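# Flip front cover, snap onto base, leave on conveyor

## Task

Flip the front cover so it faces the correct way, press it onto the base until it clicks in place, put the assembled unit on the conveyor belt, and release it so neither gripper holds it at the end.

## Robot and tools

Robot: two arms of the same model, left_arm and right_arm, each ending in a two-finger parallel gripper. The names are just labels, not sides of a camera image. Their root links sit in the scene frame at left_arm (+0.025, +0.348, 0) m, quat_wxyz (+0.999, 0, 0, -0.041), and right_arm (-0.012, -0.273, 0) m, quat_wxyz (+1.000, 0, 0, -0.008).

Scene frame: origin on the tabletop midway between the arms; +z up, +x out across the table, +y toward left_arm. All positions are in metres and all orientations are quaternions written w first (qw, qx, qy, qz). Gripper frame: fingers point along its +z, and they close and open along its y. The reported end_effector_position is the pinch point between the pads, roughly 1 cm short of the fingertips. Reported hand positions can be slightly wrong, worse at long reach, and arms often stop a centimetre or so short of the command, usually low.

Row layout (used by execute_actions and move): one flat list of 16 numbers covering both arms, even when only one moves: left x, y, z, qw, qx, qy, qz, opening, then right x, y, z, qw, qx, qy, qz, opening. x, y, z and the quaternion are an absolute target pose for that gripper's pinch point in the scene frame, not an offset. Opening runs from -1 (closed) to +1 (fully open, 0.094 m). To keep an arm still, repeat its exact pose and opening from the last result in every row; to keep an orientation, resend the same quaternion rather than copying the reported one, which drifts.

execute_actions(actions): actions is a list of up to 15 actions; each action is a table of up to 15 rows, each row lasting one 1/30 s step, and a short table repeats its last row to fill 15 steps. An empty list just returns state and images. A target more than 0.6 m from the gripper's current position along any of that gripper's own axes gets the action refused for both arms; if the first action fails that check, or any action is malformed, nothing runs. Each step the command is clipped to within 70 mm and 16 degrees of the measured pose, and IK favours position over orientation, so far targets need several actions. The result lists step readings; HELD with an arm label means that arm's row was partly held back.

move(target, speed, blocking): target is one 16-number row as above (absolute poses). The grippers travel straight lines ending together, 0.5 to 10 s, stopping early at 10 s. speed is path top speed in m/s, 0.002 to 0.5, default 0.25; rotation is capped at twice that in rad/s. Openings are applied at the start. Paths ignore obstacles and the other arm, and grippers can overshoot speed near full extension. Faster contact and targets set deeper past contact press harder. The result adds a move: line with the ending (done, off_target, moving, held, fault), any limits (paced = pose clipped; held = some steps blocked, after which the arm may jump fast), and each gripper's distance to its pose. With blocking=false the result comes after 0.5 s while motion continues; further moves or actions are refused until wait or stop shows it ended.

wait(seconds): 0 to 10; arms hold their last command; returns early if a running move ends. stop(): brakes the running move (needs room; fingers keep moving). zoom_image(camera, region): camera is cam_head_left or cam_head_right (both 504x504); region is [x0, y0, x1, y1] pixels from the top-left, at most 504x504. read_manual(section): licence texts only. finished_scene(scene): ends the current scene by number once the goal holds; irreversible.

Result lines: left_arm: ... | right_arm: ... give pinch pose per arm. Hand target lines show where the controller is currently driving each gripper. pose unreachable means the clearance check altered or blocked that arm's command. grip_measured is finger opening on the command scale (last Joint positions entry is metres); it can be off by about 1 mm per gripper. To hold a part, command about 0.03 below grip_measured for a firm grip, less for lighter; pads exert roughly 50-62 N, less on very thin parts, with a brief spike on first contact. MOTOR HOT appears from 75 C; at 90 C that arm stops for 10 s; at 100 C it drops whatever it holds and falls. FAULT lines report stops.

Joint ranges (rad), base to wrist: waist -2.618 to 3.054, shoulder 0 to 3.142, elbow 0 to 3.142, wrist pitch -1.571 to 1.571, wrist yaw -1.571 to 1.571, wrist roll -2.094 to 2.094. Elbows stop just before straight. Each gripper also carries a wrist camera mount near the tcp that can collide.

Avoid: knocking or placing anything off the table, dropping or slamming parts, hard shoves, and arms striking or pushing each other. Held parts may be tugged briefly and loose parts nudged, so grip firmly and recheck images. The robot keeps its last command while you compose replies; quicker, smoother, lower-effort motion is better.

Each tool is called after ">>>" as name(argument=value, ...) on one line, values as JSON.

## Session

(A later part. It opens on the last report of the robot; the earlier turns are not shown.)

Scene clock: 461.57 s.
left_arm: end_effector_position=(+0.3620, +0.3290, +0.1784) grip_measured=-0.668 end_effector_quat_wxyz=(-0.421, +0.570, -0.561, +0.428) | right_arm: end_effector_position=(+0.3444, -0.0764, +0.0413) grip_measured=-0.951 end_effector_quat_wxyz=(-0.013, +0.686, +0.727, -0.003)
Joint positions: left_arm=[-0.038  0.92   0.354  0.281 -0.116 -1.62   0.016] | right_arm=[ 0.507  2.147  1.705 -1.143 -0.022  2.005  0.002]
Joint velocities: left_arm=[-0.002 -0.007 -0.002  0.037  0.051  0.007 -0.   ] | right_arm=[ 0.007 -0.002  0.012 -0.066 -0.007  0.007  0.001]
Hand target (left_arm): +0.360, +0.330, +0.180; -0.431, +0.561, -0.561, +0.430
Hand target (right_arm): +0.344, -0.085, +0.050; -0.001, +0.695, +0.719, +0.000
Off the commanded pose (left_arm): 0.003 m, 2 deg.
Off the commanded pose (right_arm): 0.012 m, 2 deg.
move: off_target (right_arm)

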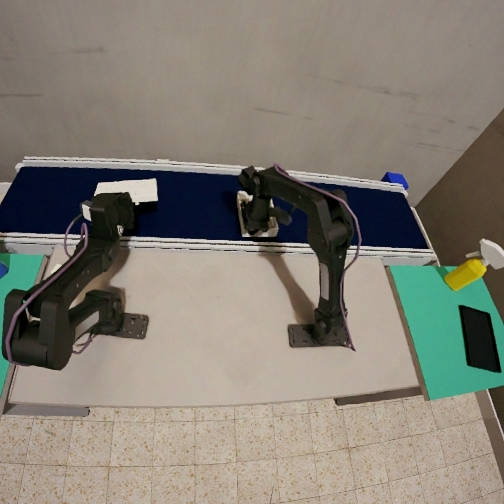

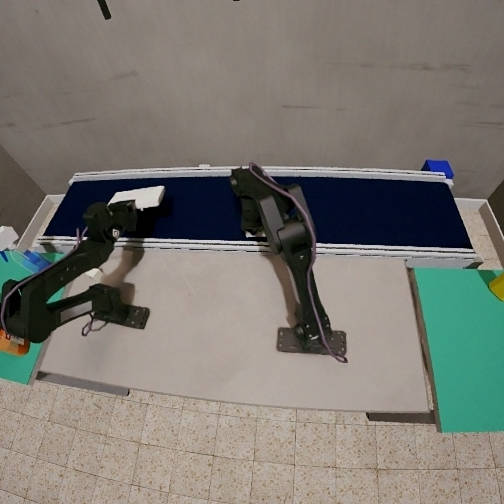

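>>> move(target=[0.36,0.33,0.18,0.431,-0.561,0.561,-0.431,-0.72,0.345,-0.077,0.04,0,0.686,0.727,0,-0.6], speed=0.1)

>>> move(target=[0.36,0.33,0.18,0.431,-0.561,0.561,-0.431,-0.72,0.345,-0.077,0.105,0,0.686,0.727,0,-0.6], speed=0.1)

>>> move(target=[0.36,0.33,0.18,0.431,-0.561,0.561,-0.431,-0.72,0.44,-0.16,0.088,0,-0.026,1,0,-0.4], speed=0.35)

>>> zoom_image(camera="cam_head_left", region=[210,160,330,250])

>>> zoom_image(camera="cam_head_right", region=[210,160,330,250])

Scene clock: 479.67 s.
left_arm: end_effector_position=(+0.3620, +0.3290, +0.1784) grip_measured=-0.668 end_effector_quat_wxyz=(-0.421, +0.570, -0.561, +0.428) | right_arm: end_effector_position=(+0.3491, -0.0757, +0.0412) grip_measured=-0.603 end_effector_quat_wxyz=(-0.006, +0.687, +0.726, +0.004)
Joint positions: left_arm=[-0.038  0.92   0.354  0.281 -0.116 -1.62   0.016] | right_arm=[ 0.507  2.147  1.705 -1.125 -0.013  2.007  0.019]
Joint velocities: left_arm=[-0.022  0.002  0.007 -0.007  0.007 -0.037 -0.   ] | right_arm=[-0.007 -0.007 -0.007 -0.022 -0.037  0.007 -0.   ]
Hand target (left_arm): +0.360, +0.330, +0.180; -0.431, +0.561, -0.561, +0.430
Hand target (right_arm): +0.345, -0.077, +0.040; -0.000, +0.686, +0.727, +0.000
Off the commanded pose (left_arm): 0.003 m, 2 deg.
Off the commanded pose (right_arm): 0.004 m, 1 deg.
move: done

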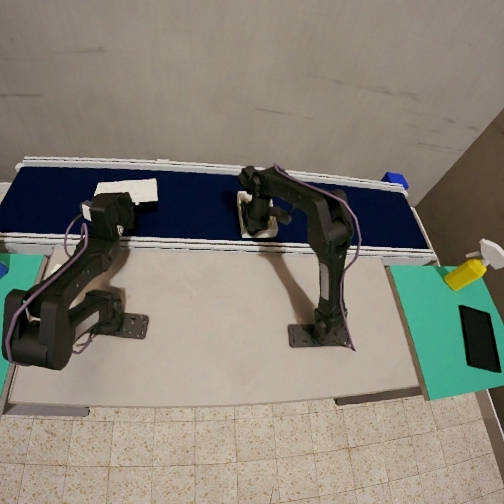

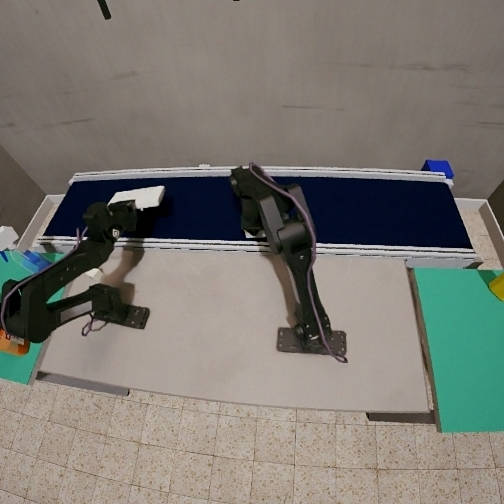

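Scene clock: 480.90 s.
left_arm: end_effector_position=(+0.3620, +0.3290, +0.1784) grip_measured=-0.668 end_effector_quat_wxyz=(-0.421, +0.570, -0.561, +0.428) | right_arm: end_effector_position=(+0.3453, -0.0780, +0.0893) grip_measured=-0.603 end_effector_quat_wxyz=(-0.009, +0.687, +0.726, -0.009)
Joint positions: left_arm=[-0.038  0.92   0.354  0.281 -0.116 -1.62   0.016] | right_arm=[ 0.507  2.135  1.878 -1.337 -0.012  2.007  0.019]
Joint velocities: left_arm=[ 0.017 -0.007  0.002  0.022 -0.007  0.081  0.001] | right_arm=[-0.002  0.007  0.002 -0.125 -0.007 -0.095  0.001]
Hand target (left_arm): +0.360, +0.330, +0.180; -0.431, +0.561, -0.561, +0.430
Hand target (right_arm): +0.346, -0.077, +0.105; +0.000, +0.686, +0.727, +0.001
Off the commanded pose (left_arm): 0.003 m, 2 deg.
Off the commanded pose (right_arm): 0.016 m, 1 deg.
move: off_target (right_arm)

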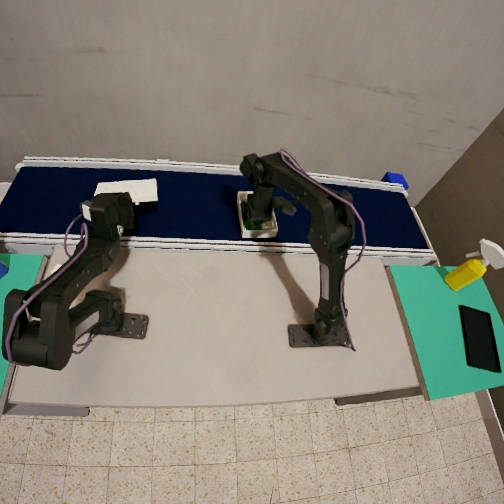

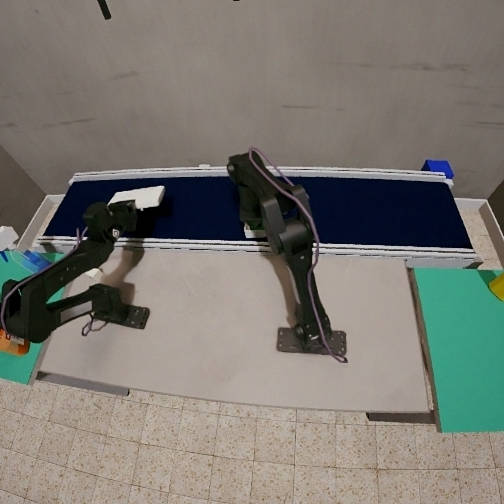

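Scene clock: 483.83 s.
left_arm: end_effector_position=(+0.3620, +0.3290, +0.1784) grip_measured=-0.668 end_effector_quat_wxyz=(-0.421, +0.570, -0.561, +0.428) | right_arm: end_effector_position=(+0.4370, -0.1576, +0.0881) grip_measured=-0.403 end_effector_quat_wxyz=(+0.002, -0.024, +1.000, +0.005)
Joint positions: left_arm=[-0.038  0.92   0.354  0.281 -0.116 -1.62   0.016] | right_arm=[ 0.261  2.394  2.306 -1.478 -0.009  0.198  0.028]
Joint velocities: left_arm=[ 0.002 -0.007  0.007  0.037  0.022 -0.066  0.   ] | right_arm=[ 0.002  0.002 -0.007 -0.051 -0.066 -0.022 -0.   ]
Hand target (left_arm): +0.360, +0.330, +0.180; -0.431, +0.561, -0.561, +0.430
Hand target (right_arm): +0.440, -0.160, +0.088; +0.001, -0.026, +1.000, +0.002
Off the commanded pose (left_arm): 0.003 m, 2 deg.
Off the commanded pose (right_arm): 0.004 m, 1 deg.
move: done

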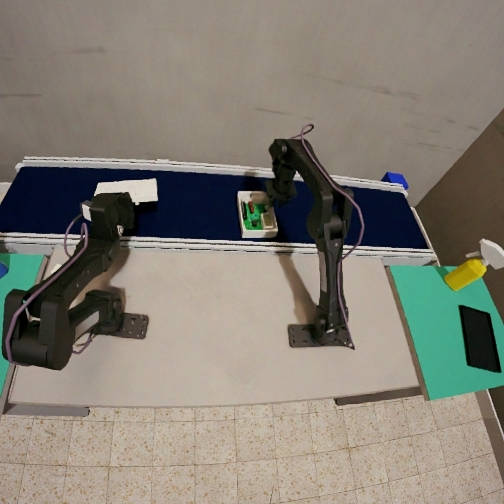

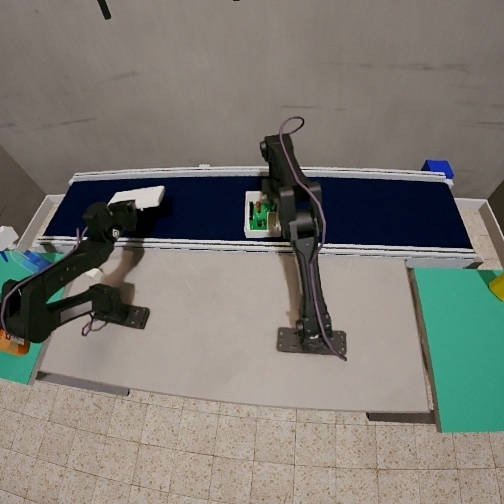

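Region (210, 160, 330, 250) of cam_head_left's 504x504 image, scaled by 4.200, with more detail than that image has; it fills the top 378 rows of this view, and the rest is white.

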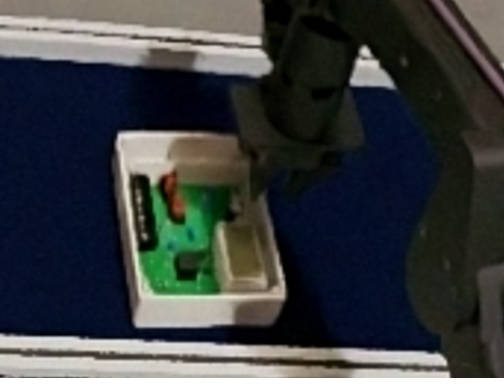

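Region (210, 160, 330, 250) of cam_head_right's 504x504 image, scaled by 4.200, with more detail than that image has; it fills the top 378 rows of this view, and the rest is white.

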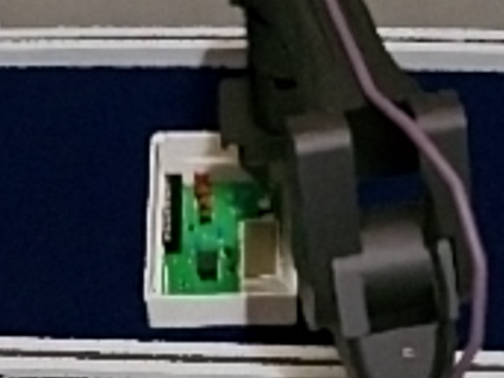

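>>> move(target=[0.36,0.33,0.18,0.431,-0.561,0.561,-0.431,-0.72,0.452,-0.154,0.05,0,-0.026,1,0,-0.4], speed=0.04)

>>> move(target=[0.36,0.33,0.18,0.431,-0.561,0.561,-0.431,-0.72,0.452,-0.150,0.05,0,-0.026,1,0,-1], speed=0.04)

>>> zoom_image(camera="cam_head_left", region=[210,160,330,250])

Scene clock: 490.43 s.
left_arm: end_effector_position=(+0.3620, +0.3290, +0.1784) grip_measured=-0.668 end_effector_quat_wxyz=(-0.421, +0.570, -0.561, +0.428) | right_arm: end_effector_position=(+0.4496, -0.1547, +0.0587) grip_measured=-0.403 end_effector_quat_wxyz=(+0.001, -0.025, +1.000, +0.004)
Joint positions: left_arm=[-0.038  0.92   0.354  0.281 -0.116 -1.62   0.016] | right_arm=[ 0.261  2.459  2.306 -1.414 -0.008  0.196  0.028]
Joint velocities: left_arm=[-0.012 -0.007  0.002 -0.051  0.037 -0.066 -0.   ] | right_arm=[-0.002 -0.002  0.002 -0.007 -0.007  0.007  0.   ]
Hand target (left_arm): +0.360, +0.330, +0.180; -0.431, +0.561, -0.561, +0.430
Hand target (right_arm): +0.451, -0.154, +0.050; -0.000, -0.026, +1.000, -0.000
Off the commanded pose (left_arm): 0.003 m, 2 deg.
Off the commanded pose (right_arm): 0.009 m, 1 deg.
move: done

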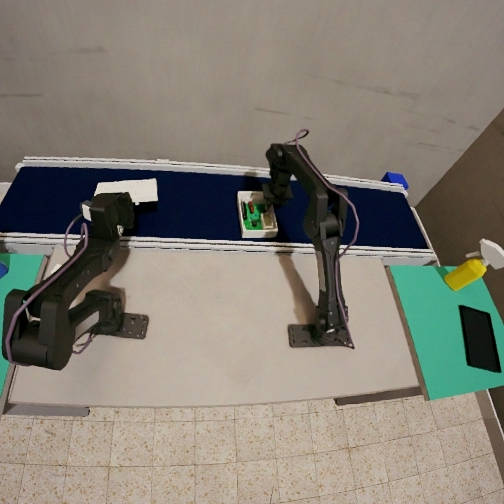

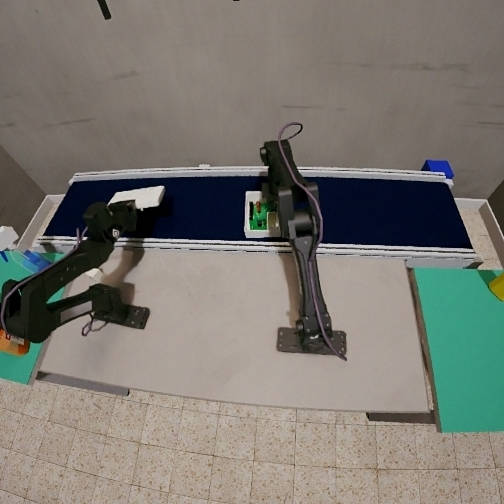

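Scene clock: 491.13 s.
left_arm: end_effector_position=(+0.3620, +0.3290, +0.1784) grip_measured=-0.668 end_effector_quat_wxyz=(-0.421, +0.570, -0.561, +0.428) | right_arm: end_effector_position=(+0.4496, -0.1549, +0.0587) grip_measured=-0.966 end_effector_quat_wxyz=(+0.002, -0.025, +1.000, +0.002)
Joint positions: left_arm=[-0.038  0.92   0.354  0.281 -0.116 -1.62   0.016] | right_arm=[ 0.263  2.459  2.306 -1.414 -0.003  0.198  0.002]
Joint velocities: left_arm=[-0.002 -0.012  0.007 -0.037 -0.007 -0.081 -0.   ] | right_arm=[-0.007 -0.012 -0.002  0.037  0.095 -0.051  0.   ]
Hand target (left_arm): +0.360, +0.330, +0.180; -0.431, +0.561, -0.561, +0.430
Hand target (right_arm): +0.452, -0.150, +0.050; +0.000, -0.026, +1.000, +0.000
Off the commanded pose (left_arm): 0.003 m, 2 deg.
Off the commanded pose (right_arm): 0.010 m, 0 deg.
move: done

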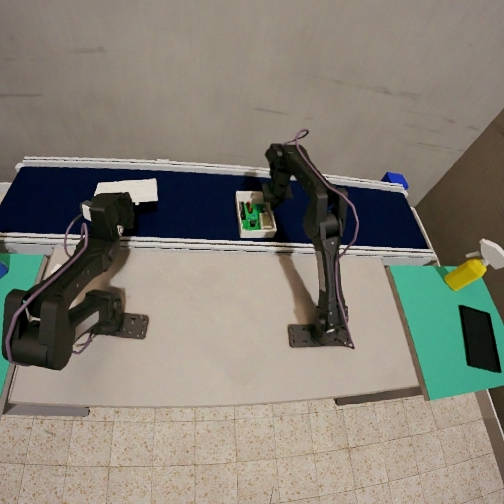

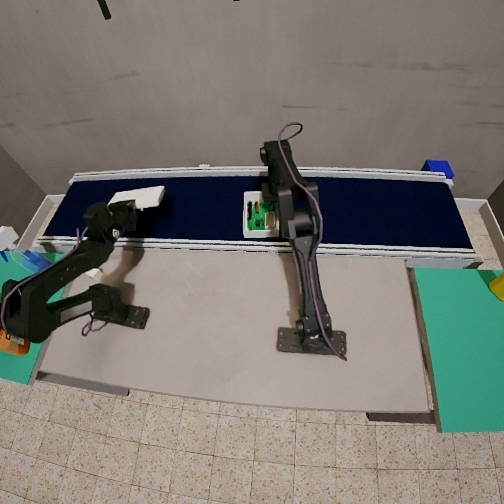

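Region (210, 160, 330, 250) of cam_head_left's 504x504 image, scaled by 4.200, with more detail than that image has; it fills the top 378 rows of this view, and the rest is white.

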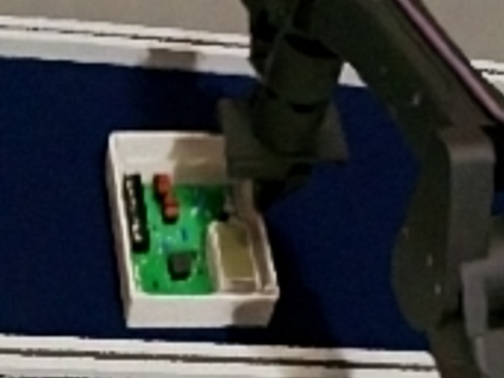

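The grip is shallow, so I'm regripping deeper before turning.

>>> move(target=[0.36,0.33,0.18,0.431,-0.561,0.561,-0.431,-0.72,0.452,-0.154,0.034,0,-0.026,1,0,-0.8], speed=0.03)

>>> move(target=[0.36,0.33,0.18,0.431,-0.561,0.561,-0.431,-0.72,0.452,-0.154,0.04,0,-0.026,1,0,-1], speed=0.04)

>>> move(target=[0.36,0.33,0.18,0.431,-0.561,0.561,-0.431,-0.72,0.365,-0.06,0.054,0,0.70,0.714,0,-1], speed=0.15)

>>> zoom_image(camera="cam_head_left", region=[190,160,310,250])

Scene clock: 499.87 s.
left_arm: end_effector_position=(+0.3620, +0.3290, +0.1784) grip_measured=-0.668 end_effector_quat_wxyz=(-0.421, +0.570, -0.561, +0.428) | right_arm: end_effector_position=(+0.4527, -0.1542, +0.0451) grip_measured=-0.803 end_effector_quat_wxyz=(+0.006, -0.025, +1.000, +0.003)
Joint positions: left_arm=[-0.038  0.92   0.354  0.281 -0.116 -1.62   0.016] | right_arm=[ 0.263  2.459  2.252 -1.351 -0.003  0.198  0.009]
Joint velocities: left_arm=[-0.012  0.002  0.017 -0.022 -0.007 -0.051 -0.001] | right_arm=[ 0.007  0.002 -0.007  0.007 -0.022  0.022 -0.001]
Hand target (left_arm): +0.360, +0.330, +0.180; -0.431, +0.561, -0.561, +0.430
Hand target (right_arm): +0.452, -0.154, +0.034; -0.000, -0.026, +1.000, -0.000
Off the commanded pose (left_arm): 0.003 m, 2 deg.
Off the commanded pose (right_arm): 0.011 m, 1 deg.
move: off_target (right_arm)

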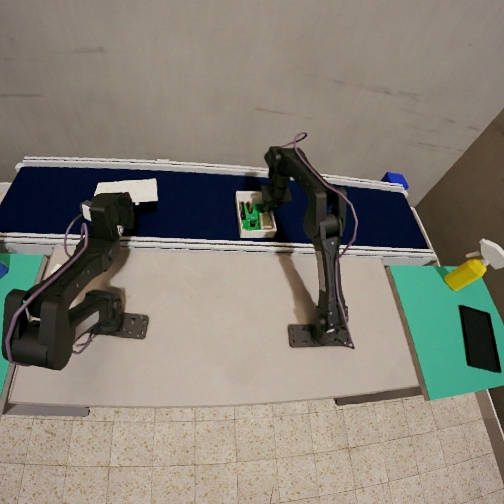

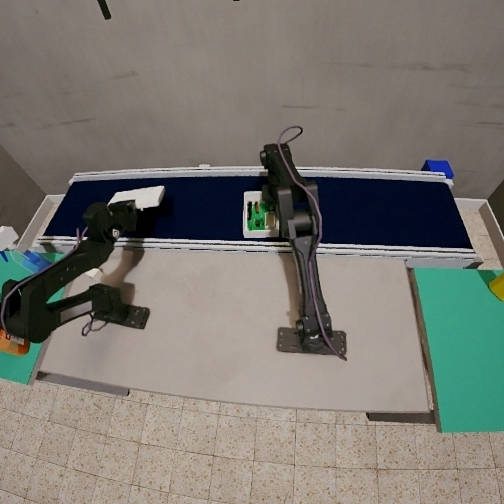

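Scene clock: 500.57 s.
left_arm: end_effector_position=(+0.3620, +0.3290, +0.1784) grip_measured=-0.668 end_effector_quat_wxyz=(-0.421, +0.570, -0.561, +0.428) | right_arm: end_effector_position=(+0.4527, -0.1543, +0.0451) grip_measured=-0.951 end_effector_quat_wxyz=(+0.006, -0.025, +1.000, +0.003)
Joint positions: left_arm=[-0.038  0.92   0.354  0.281 -0.116 -1.62   0.016] | right_arm=[ 0.263  2.459  2.252 -1.351 -0.003  0.198  0.002]
Joint velocities: left_arm=[-0.002  0.012 -0.012 -0.007  0.066 -0.007  0.   ] | right_arm=[-0.007  0.002  0.012  0.022  0.022 -0.007 -0.   ]
Hand target (left_arm): +0.360, +0.330, +0.180; -0.431, +0.561, -0.561, +0.430
Hand target (right_arm): +0.452, -0.154, +0.040; +0.000, -0.026, +1.000, -0.000
Off the commanded pose (left_arm): 0.003 m, 2 deg.
Off the commanded pose (right_arm): 0.005 m, 1 deg.
move: done

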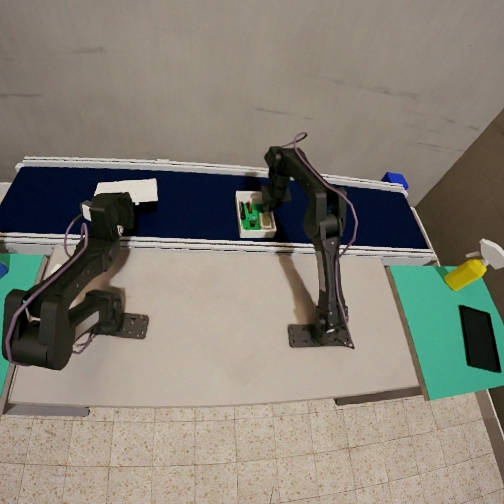

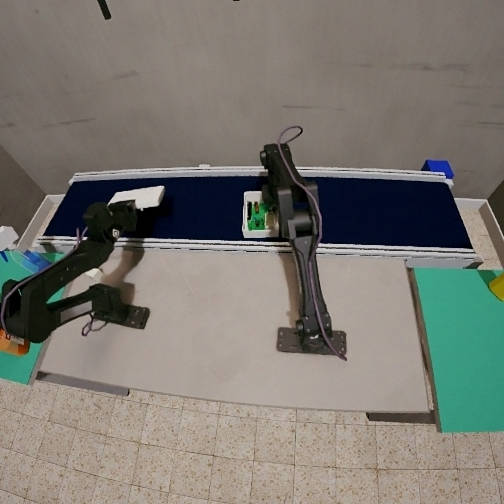

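Scene clock: 506.37 s.
left_arm: end_effector_position=(+0.3620, +0.3290, +0.1784) grip_measured=-0.668 end_effector_quat_wxyz=(-0.421, +0.570, -0.561, +0.428) | right_arm: end_effector_position=(+0.3701, -0.0587, +0.0454) grip_measured=-0.951 end_effector_quat_wxyz=(-0.003, +0.697, +0.717, -0.004)
Joint positions: left_arm=[-0.038  0.92   0.354  0.281 -0.116 -1.62   0.016] | right_arm=[ 0.522  2.272  1.927 -1.236 -0.004  2.049  0.002]
Joint velocities: left_arm=[-0.007  0.002 -0.002  0.022  0.037  0.007  0.001] | right_arm=[ 0.012 -0.012 -0.002 -0.037 -0.007 -0.007  0.001]
Hand target (left_arm): +0.360, +0.330, +0.180; -0.431, +0.561, -0.561, +0.430
Hand target (right_arm): +0.366, -0.060, +0.054; +0.001, +0.700, +0.714, -0.001
Off the commanded pose (left_arm): 0.003 m, 2 deg.
Off the commanded pose (right_arm): 0.010 m, 1 deg.
move: done

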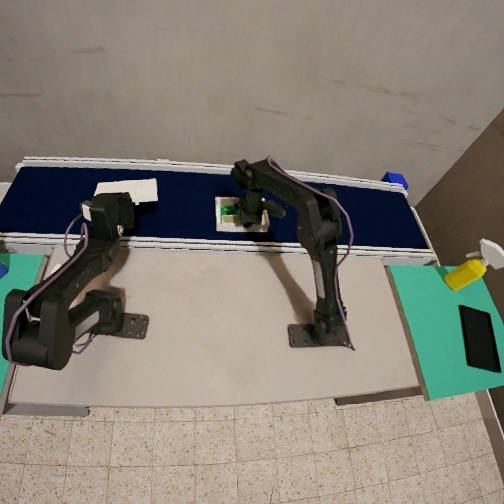

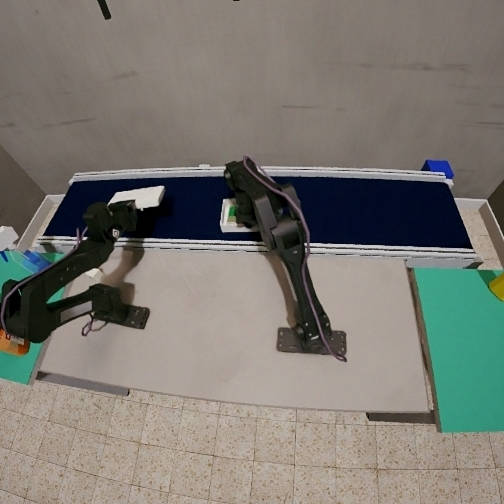

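Region (190, 160, 310, 250) of cam_head_left's 504x504 image, scaled by 4.200, with more detail than that image has; it fills the top 378 rows of this view, and the rest is white.

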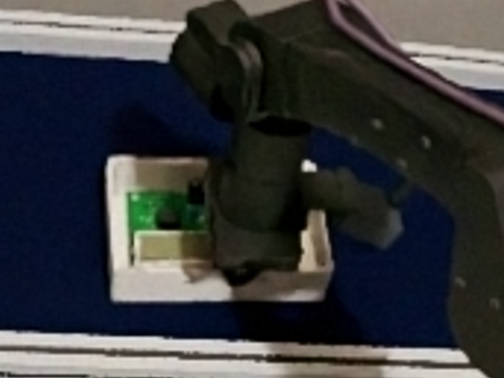

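>>> move(target=[0.36,0.33,0.18,0.431,-0.561,0.561,-0.431,-0.72,0.37,-0.059,0.045,0,0.697,0.717,0,-0.7])

>>> move(target=[0.37,0.25,0.18,0.431,-0.561,0.561,-0.431,-0.72,0.37,-0.059,0.105,0,0.697,0.717,0,-0.7], speed=0.1)

>>> move(target=[0.385,0.12,0.15,0.417,-0.463,0.58,-0.523,-0.72,0.36,-0.26,0.12,0,0.697,0.717,0,-0.7], speed=0.2)

>>> move(target=[0.40,-0.04,0.115,0.417,-0.463,0.58,-0.523,-0.72,0.36,-0.26,0.12,0,0.697,0.717,0,-0.7], speed=0.12)

>>> zoom_image(camera="cam_head_left", region=[190,160,310,250])

>>> zoom_image(camera="cam_head_right", region=[190,160,310,250])

Scene clock: 516.47 s.
left_arm: end_effector_position=(+0.3620, +0.3290, +0.1784) grip_measured=-0.668 end_effector_quat_wxyz=(-0.421, +0.570, -0.561, +0.428) | right_arm: end_effector_position=(+0.3729, -0.0571, +0.0454) grip_measured=-0.703 end_effector_quat_wxyz=(-0.002, +0.698, +0.716, +0.002)
Joint positions: left_arm=[-0.038  0.92   0.354  0.281 -0.116 -1.62   0.016] | right_arm=[ 0.522  2.272  1.927 -1.222 -0.005  2.052  0.014]
Joint velocities: left_arm=[-0.017 -0.002  0.002 -0.037  0.022 -0.022  0.001] | right_arm=[ 0.002 -0.012  0.002 -0.037  0.037 -0.007  0.   ]
Hand target (left_arm): +0.360, +0.330, +0.180; -0.431, +0.561, -0.561, +0.430
Hand target (right_arm): +0.370, -0.059, +0.045; -0.000, +0.697, +0.717, -0.000
Off the commanded pose (left_arm): 0.003 m, 2 deg.
Off the commanded pose (right_arm): 0.004 m, 0 deg.
move: done

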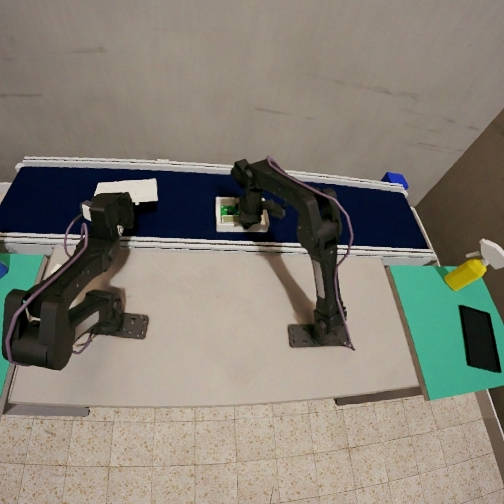

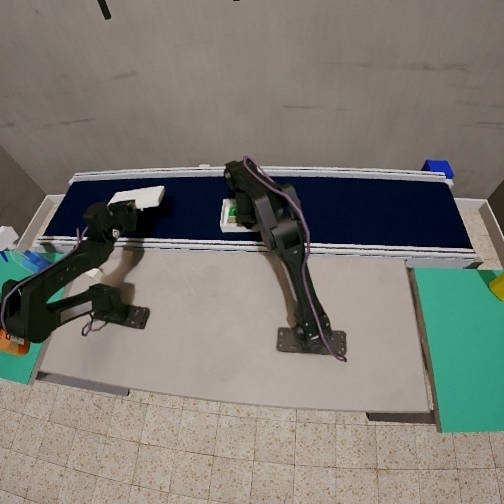

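Scene clock: 517.83 s.
left_arm: end_effector_position=(+0.3635, +0.2520, +0.1655) grip_measured=-0.668 end_effector_quat_wxyz=(-0.423, +0.560, -0.577, +0.418) | right_arm: end_effector_position=(+0.3704, -0.0584, +0.0940) grip_measured=-0.703 end_effector_quat_wxyz=(-0.004, +0.698, +0.716, -0.004)
Joint positions: left_arm=[-0.435  1.101  0.396  0.369 -0.484 -1.712  0.016] | right_arm=[ 0.522  2.272  2.12  -1.429 -0.005  2.052  0.014]
Joint velocities: left_arm=[-0.012  0.007 -0.027  0.007  0.051 -0.007 -0.   ] | right_arm=[-0.002  0.012  0.017 -0.022 -0.022 -0.022 -0.001]
Hand target (left_arm): +0.370, +0.250, +0.180; -0.432, +0.560, -0.561, +0.430
Hand target (right_arm): +0.371, -0.059, +0.105; -0.000, +0.697, +0.717, +0.000
Off the commanded pose (left_arm): 0.016 m, 3 deg.
Off the commanded pose (right_arm): 0.011 m, 1 deg.
move: off_target (left_arm, right_arm)

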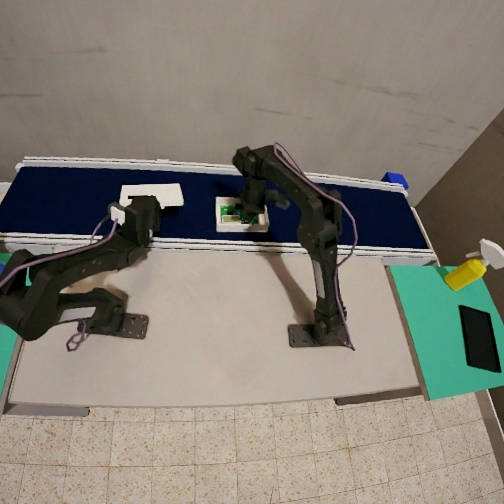

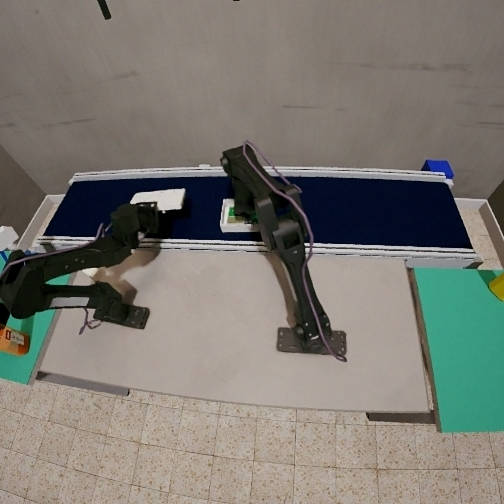

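Scene clock: 519.50 s.
left_arm: end_effector_position=(+0.3798, +0.1250, +0.1385) grip_measured=-0.668 end_effector_quat_wxyz=(+0.408, -0.468, +0.591, -0.515) | right_arm: end_effector_position=(+0.3628, -0.2599, +0.1167) grip_measured=-0.703 end_effector_quat_wxyz=(-0.006, +0.701, +0.713, -0.000)
Joint positions: left_arm=[-0.707  1.667  0.46   1.047 -0.552 -1.655  0.016] | right_arm=[ 0.044  1.982  1.76  -1.357 -0.008  1.583  0.014]
Joint velocities: left_arm=[-0.012 -0.007 -0.017  0.051  0.007  0.066  0.001] | right_arm=[ 0.007  0.012 -0.002 -0.007  0.11   0.022  0.   ]
Hand target (left_arm): +0.385, +0.120, +0.149; +0.419, -0.463, +0.580, -0.523
Hand target (right_arm): +0.358, -0.259, +0.120; -0.001, +0.697, +0.717, +0.002
Off the commanded pose (left_arm): 0.014 m, 2 deg.
Off the commanded pose (right_arm): 0.004 m, 1 deg.
move: off_target (left_arm)

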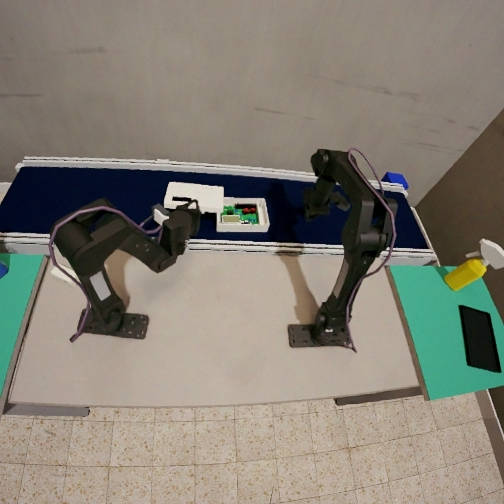

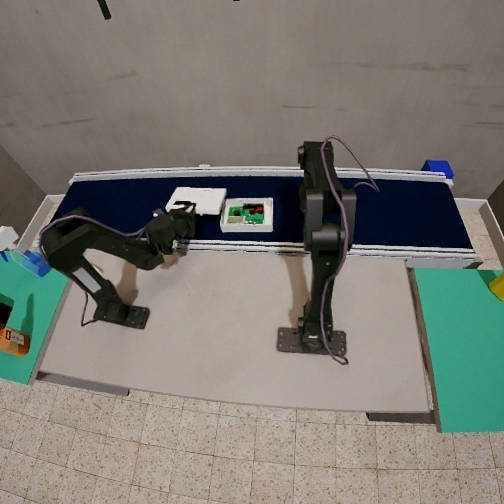

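Scene clock: 521.37 s.
left_arm: end_effector_position=(+0.3986, -0.0363, +0.1123) grip_measured=-0.668 end_effector_quat_wxyz=(+0.415, -0.458, +0.585, -0.525) | right_arm: end_effector_position=(+0.3628, -0.2597, +0.1167) grip_measured=-0.703 end_effector_quat_wxyz=(-0.006, +0.701, +0.713, +0.000)
Joint positions: left_arm=[-0.96   2.166  1.039  0.977 -0.799 -1.675  0.016] | right_arm=[ 0.044  1.982  1.76  -1.357 -0.009  1.582  0.014]
Joint velocities: left_arm=[-0.007 -0.017 -0.012  0.022  0.022  0.007  0.   ] | right_arm=[ 0.002 -0.002 -0.017  0.037 -0.051 -0.022  0.   ]
Hand target (left_arm): +0.401, -0.039, +0.113; +0.418, -0.462, +0.581, -0.524
Hand target (right_arm): +0.360, -0.260, +0.120; -0.000, +0.697, +0.717, -0.000
Off the commanded pose (left_arm): 0.005 m, 1 deg.
Off the commanded pose (right_arm): 0.004 m, 1 deg.
move: done

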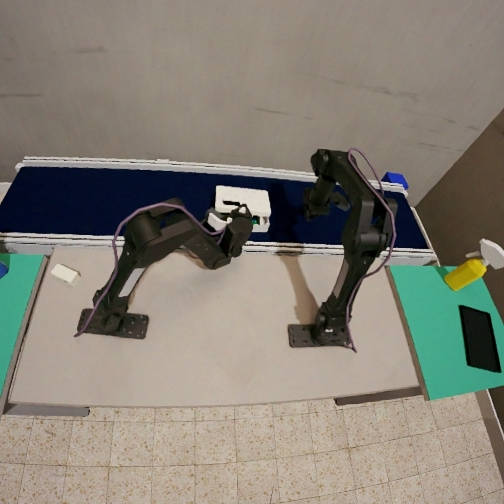

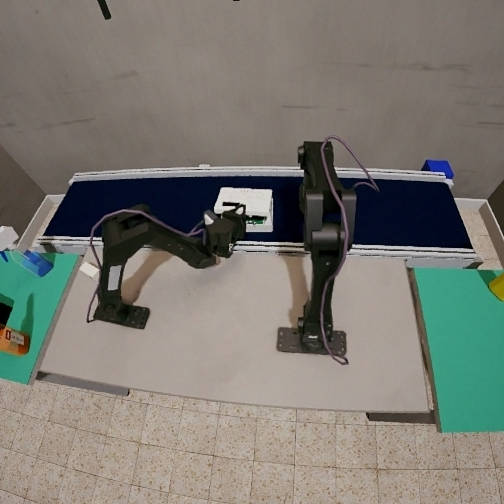

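Region (190, 160, 310, 250) of cam_head_left's 504x504 image, scaled by 4.200, with more detail than that image has; it fills the top 378 rows of this view, and the rest is white.

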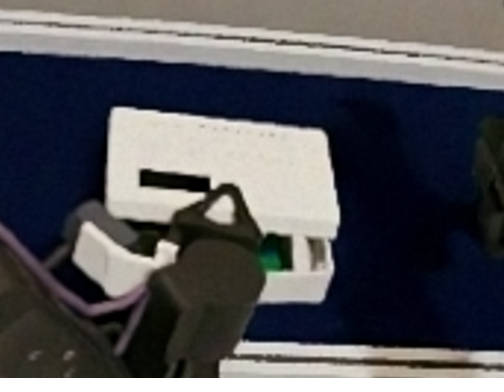

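Region (190, 160, 310, 250) of cam_head_right's 504x504 image, scaled by 4.200, with more detail than that image has; it fills the top 378 rows of this view, and the rest is white.

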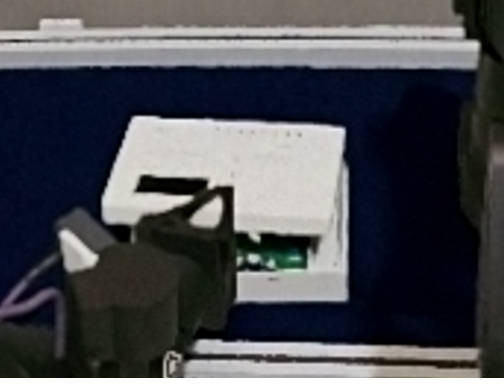

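>>> move(target=[0.396,-0.04,0.085,0.434,-0.482,0.565,-0.509,-0.72,0.36,-0.26,0.12,0,0.697,0.717,0,-0.7], speed=0.03)

>>> zoom_image(camera="cam_head_left", region=[190,160,310,250])

>>> zoom_image(camera="cam_head_right", region=[190,160,310,250])

Scene clock: 531.30 s.
left_arm: end_effector_position=(+0.3951, -0.0373, +0.0889) grip_measured=-0.668 end_effector_quat_wxyz=(-0.428, +0.480, -0.567, +0.515) | right_arm: end_effector_position=(+0.3628, -0.2596, +0.1167) grip_measured=-0.703 end_effector_quat_wxyz=(-0.006, +0.701, +0.713, +0.000)
Joint positions: left_arm=[-0.987  2.256  1.073  1.018 -0.889 -1.708  0.016] | right_arm=[ 0.044  1.982  1.76  -1.357 -0.01   1.582  0.014]
Joint velocities: left_arm=[-0.007 -0.002  0.017 -0.051 -0.037 -0.095 -0.001] | right_arm=[-0.002 -0.017  0.012 -0.022  0.037 -0.022  0.001]
Hand target (left_arm): +0.396, -0.040, +0.085; +0.434, -0.482, +0.566, -0.509
Hand target (right_arm): +0.360, -0.260, +0.120; -0.000, +0.697, +0.717, -0.000
Off the commanded pose (left_arm): 0.005 m, 1 deg.
Off the commanded pose (right_arm): 0.004 m, 1 deg.
move: done

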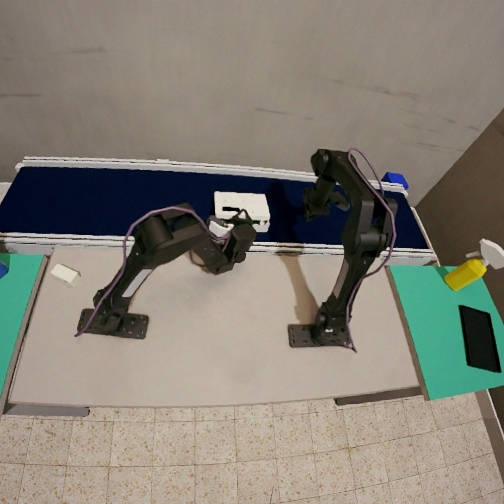

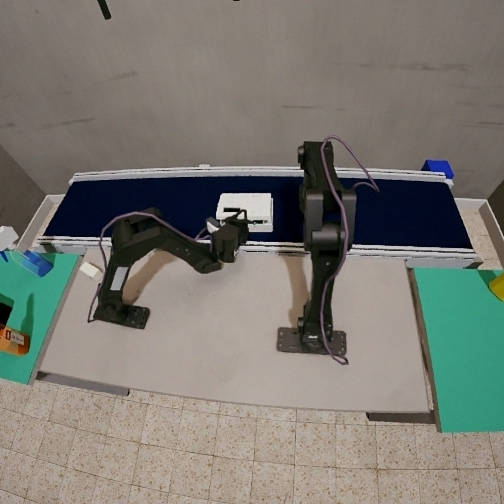

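Region (190, 160, 310, 250) of cam_head_left's 504x504 image, scaled by 4.200, with more detail than that image has; it fills the top 378 rows of this view, and the rest is white.

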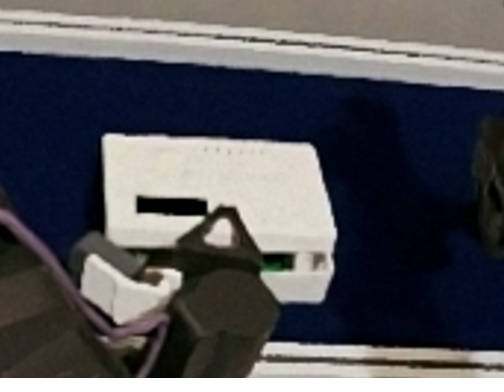

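Region (190, 160, 310, 250) of cam_head_right's 504x504 image, scaled by 4.200, with more detail than that image has; it fills the top 378 rows of this view, and the rest is white.

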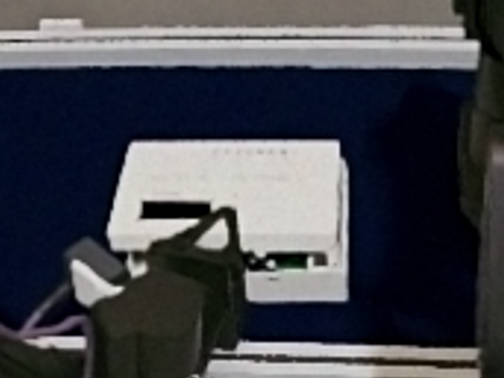

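>>> move(target=[0.395,-0.046,0.078,0.434,-0.482,0.565,-0.509,-0.72,0.36,-0.26,0.12,0,0.697,0.717,0,-0.7], speed=0.02)

>>> zoom_image(camera="cam_head_left", region=[190,160,310,250])

>>> zoom_image(camera="cam_head_right", region=[190,160,310,250])

Scene clock: 542.63 s.
left_arm: end_effector_position=(+0.3961, -0.0405, +0.0856) grip_measured=-0.668 end_effector_quat_wxyz=(-0.431, +0.485, -0.558, +0.517) | right_arm: end_effector_position=(+0.3628, -0.2595, +0.1167) grip_measured=-0.703 end_effector_quat_wxyz=(-0.006, +0.701, +0.714, +0.000)
Joint positions: left_arm=[-0.994  2.287  1.098  1.036 -0.911 -1.712  0.016] | right_arm=[ 0.044  1.982  1.76  -1.357 -0.01   1.581  0.014]
Joint velocities: left_arm=[ 0.002 -0.002 -0.007 -0.007 -0.051 -0.022 -0.   ] | right_arm=[-0.002 -0.012 -0.002  0.007 -0.037  0.022 -0.   ]
Hand target (left_arm): +0.395, -0.045, +0.078; +0.434, -0.482, +0.565, -0.509
Hand target (right_arm): +0.360, -0.260, +0.120; -0.000, +0.697, +0.717, -0.000
Off the commanded pose (left_arm): 0.009 m, 1 deg.
Off the commanded pose (right_arm): 0.004 m, 1 deg.
move: done

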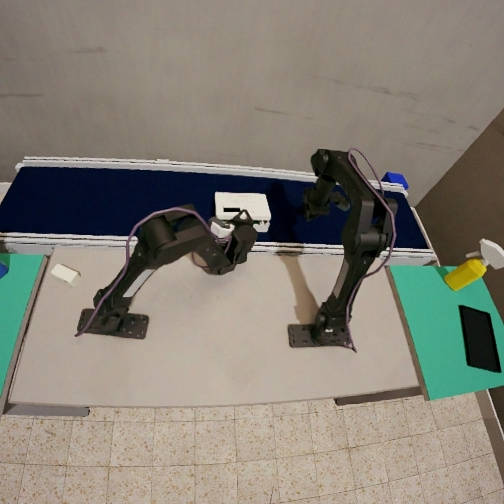

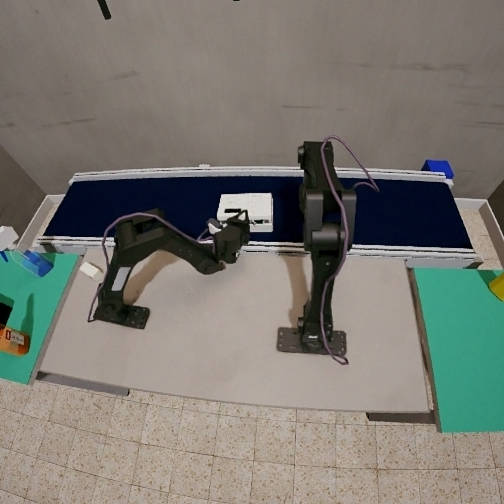

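Region (190, 160, 310, 250) of cam_head_left's 504x504 image, scaled by 4.200, with more detail than that image has; it fills the top 378 rows of this view, and the rest is white.

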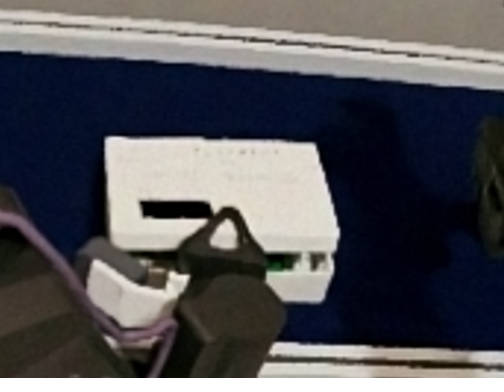

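Region (190, 160, 310, 250) of cam_head_right's 504x504 image, scaled by 4.200, with more detail than that image has; it fills the top 378 rows of this view, and the rest is white.

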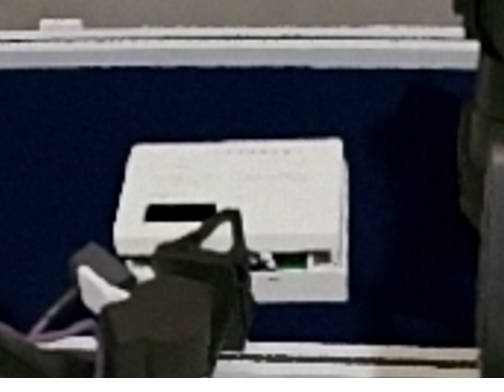

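>>> execute_actions(actions=[[[0.396,-0.042,0.088,0.434,-0.482,0.565,-0.509,-0.6,0.36,-0.26,0.12,0,0.697,0.717,0,-0.7]],[[0.392,-0.041,0.09,0.434,-0.482,0.565,-0.509,-0.5,0.36,-0.26,0.12,0,0.697,0.717,0,-0.7]],[[0.386,-0.040,0.09,0.434,-0.482,0.565,-0.509,-0.42,0.36,-0.26,0.12,0,0.697,0.717,0,-0.7]]])

>>> zoom_image(camera="cam_head_left", region=[190,160,310,250])

>>> zoom_image(camera="cam_head_right", region=[190,160,310,250])

Scene clock: 555.40 s.
left_arm: end_effector_position=(+0.3901, -0.0457, +0.0915) grip_measured=-0.422 end_effector_quat_wxyz=(-0.429, +0.482, -0.559, +0.521) | right_arm: end_effector_position=(+0.3628, -0.2595, +0.1167) grip_measured=-0.703 end_effector_quat_wxyz=(-0.006, +0.701, +0.714, +0.000)
Joint positions: left_arm=[-1.01   2.271  1.098  1.025 -0.916 -1.712  0.027] | right_arm=[ 0.044  1.982  1.76  -1.357 -0.01   1.581  0.014]
Joint velocities: left_arm=[-0.002 -0.017 -0.012 -0.081 -0.022  0.022  0.   ] | right_arm=[-0.027 -0.027  0.007 -0.007  0.125  0.007 -0.   ]
Hand target (left_arm): +0.386, -0.040, +0.090; +0.434, -0.482, +0.565, -0.510
Hand target (right_arm): +0.360, -0.260, +0.120; -0.000, +0.697, +0.717, -0.000
Off the commanded pose (left_arm): 0.007 m, 2 deg.
Off the commanded pose (right_arm): 0.004 m, 1 deg.
Step readings (end_effector_position; steps 1 to 15: 1st action; 16 to 30: 2nd action; 31 to 45: 3rd action):
0: left_arm (+0.3961, -0.0405, +0.0856) | right_arm (+0.3628, -0.2595, +0.1167)
1: left_arm (+0.3961, -0.0405, +0.0854) | right_arm (+0.3628, -0.2595, +0.1167)
2: left_arm (+0.3961, -0.0405, +0.0851) | right_arm (+0.3628, -0.2595, +0.1167)
4: left_arm (+0.3960, -0.0404, +0.0846) | right_arm (+0.3628, -0.2595, +0.1167)
8: left_arm (+0.3960, -0.0404, +0.0843) | right_arm (+0.3628, -0.2595, +0.1167)
15: left_arm (+0.3960, -0.0404, +0.0842) | right_arm (+0.3628, -0.2595, +0.1167)
16: left_arm (+0.3960, -0.0404, +0.0842) | right_arm (+0.3628, -0.2595, +0.1167)
17: left_arm (+0.3960, -0.0403, +0.0841) | right_arm (+0.3628, -0.2595, +0.1167)
19: left_arm (+0.3960, -0.0403, +0.0841) | right_arm (+0.3628, -0.2595, +0.1167)
23: left_arm (+0.3960, -0.0403, +0.0841) | right_arm (+0.3628, -0.2595, +0.1167)
30: left_arm (+0.3960, -0.0403, +0.0841) | right_arm (+0.3628, -0.2595, +0.1167)
31: left_arm (+0.3956, -0.0406, +0.0848) | right_arm (+0.3628, -0.2595, +0.1167)
32: left_arm (+0.3949, -0.0410, +0.0854) | right_arm (+0.3628, -0.2595, +0.1167)
34: left_arm (+0.3928, -0.0430, +0.0879) | right_arm (+0.3628, -0.2595, +0.1167)
38: left_arm (+0.3902, -0.0455, +0.0913) | right_arm (+0.3628, -0.2595, +0.1167)
45: end_effector_position above

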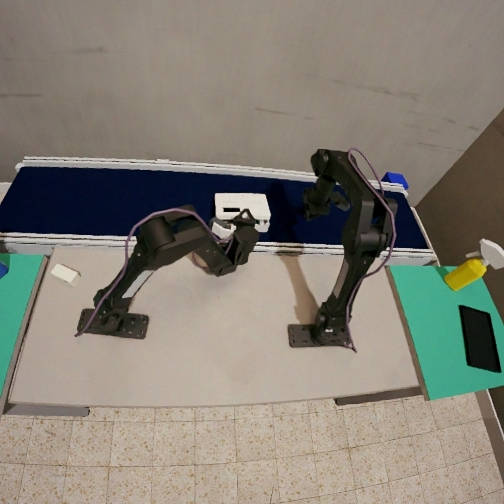

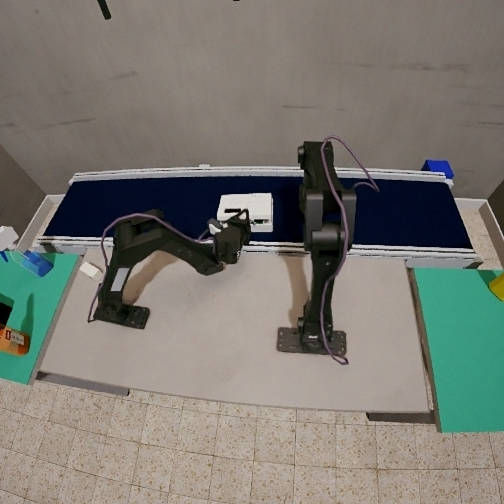

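Region (190, 160, 310, 250) of cam_head_left's 504x504 image, scaled by 4.200, with more detail than that image has; it fills the top 378 rows of this view, and the rest is white.

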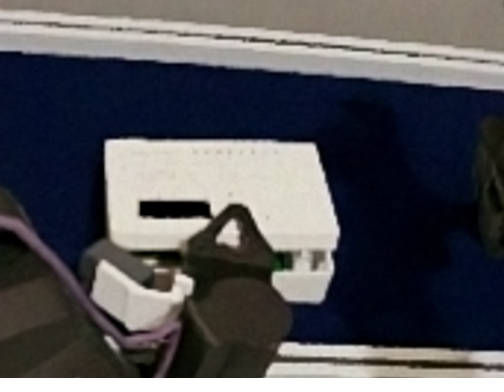

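Region (190, 160, 310, 250) of cam_head_right's 504x504 image, scaled by 4.200, with more detail than that image has; it fills the top 378 rows of this view, and the rest is white.

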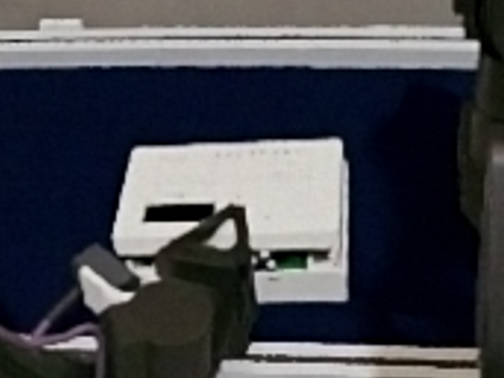

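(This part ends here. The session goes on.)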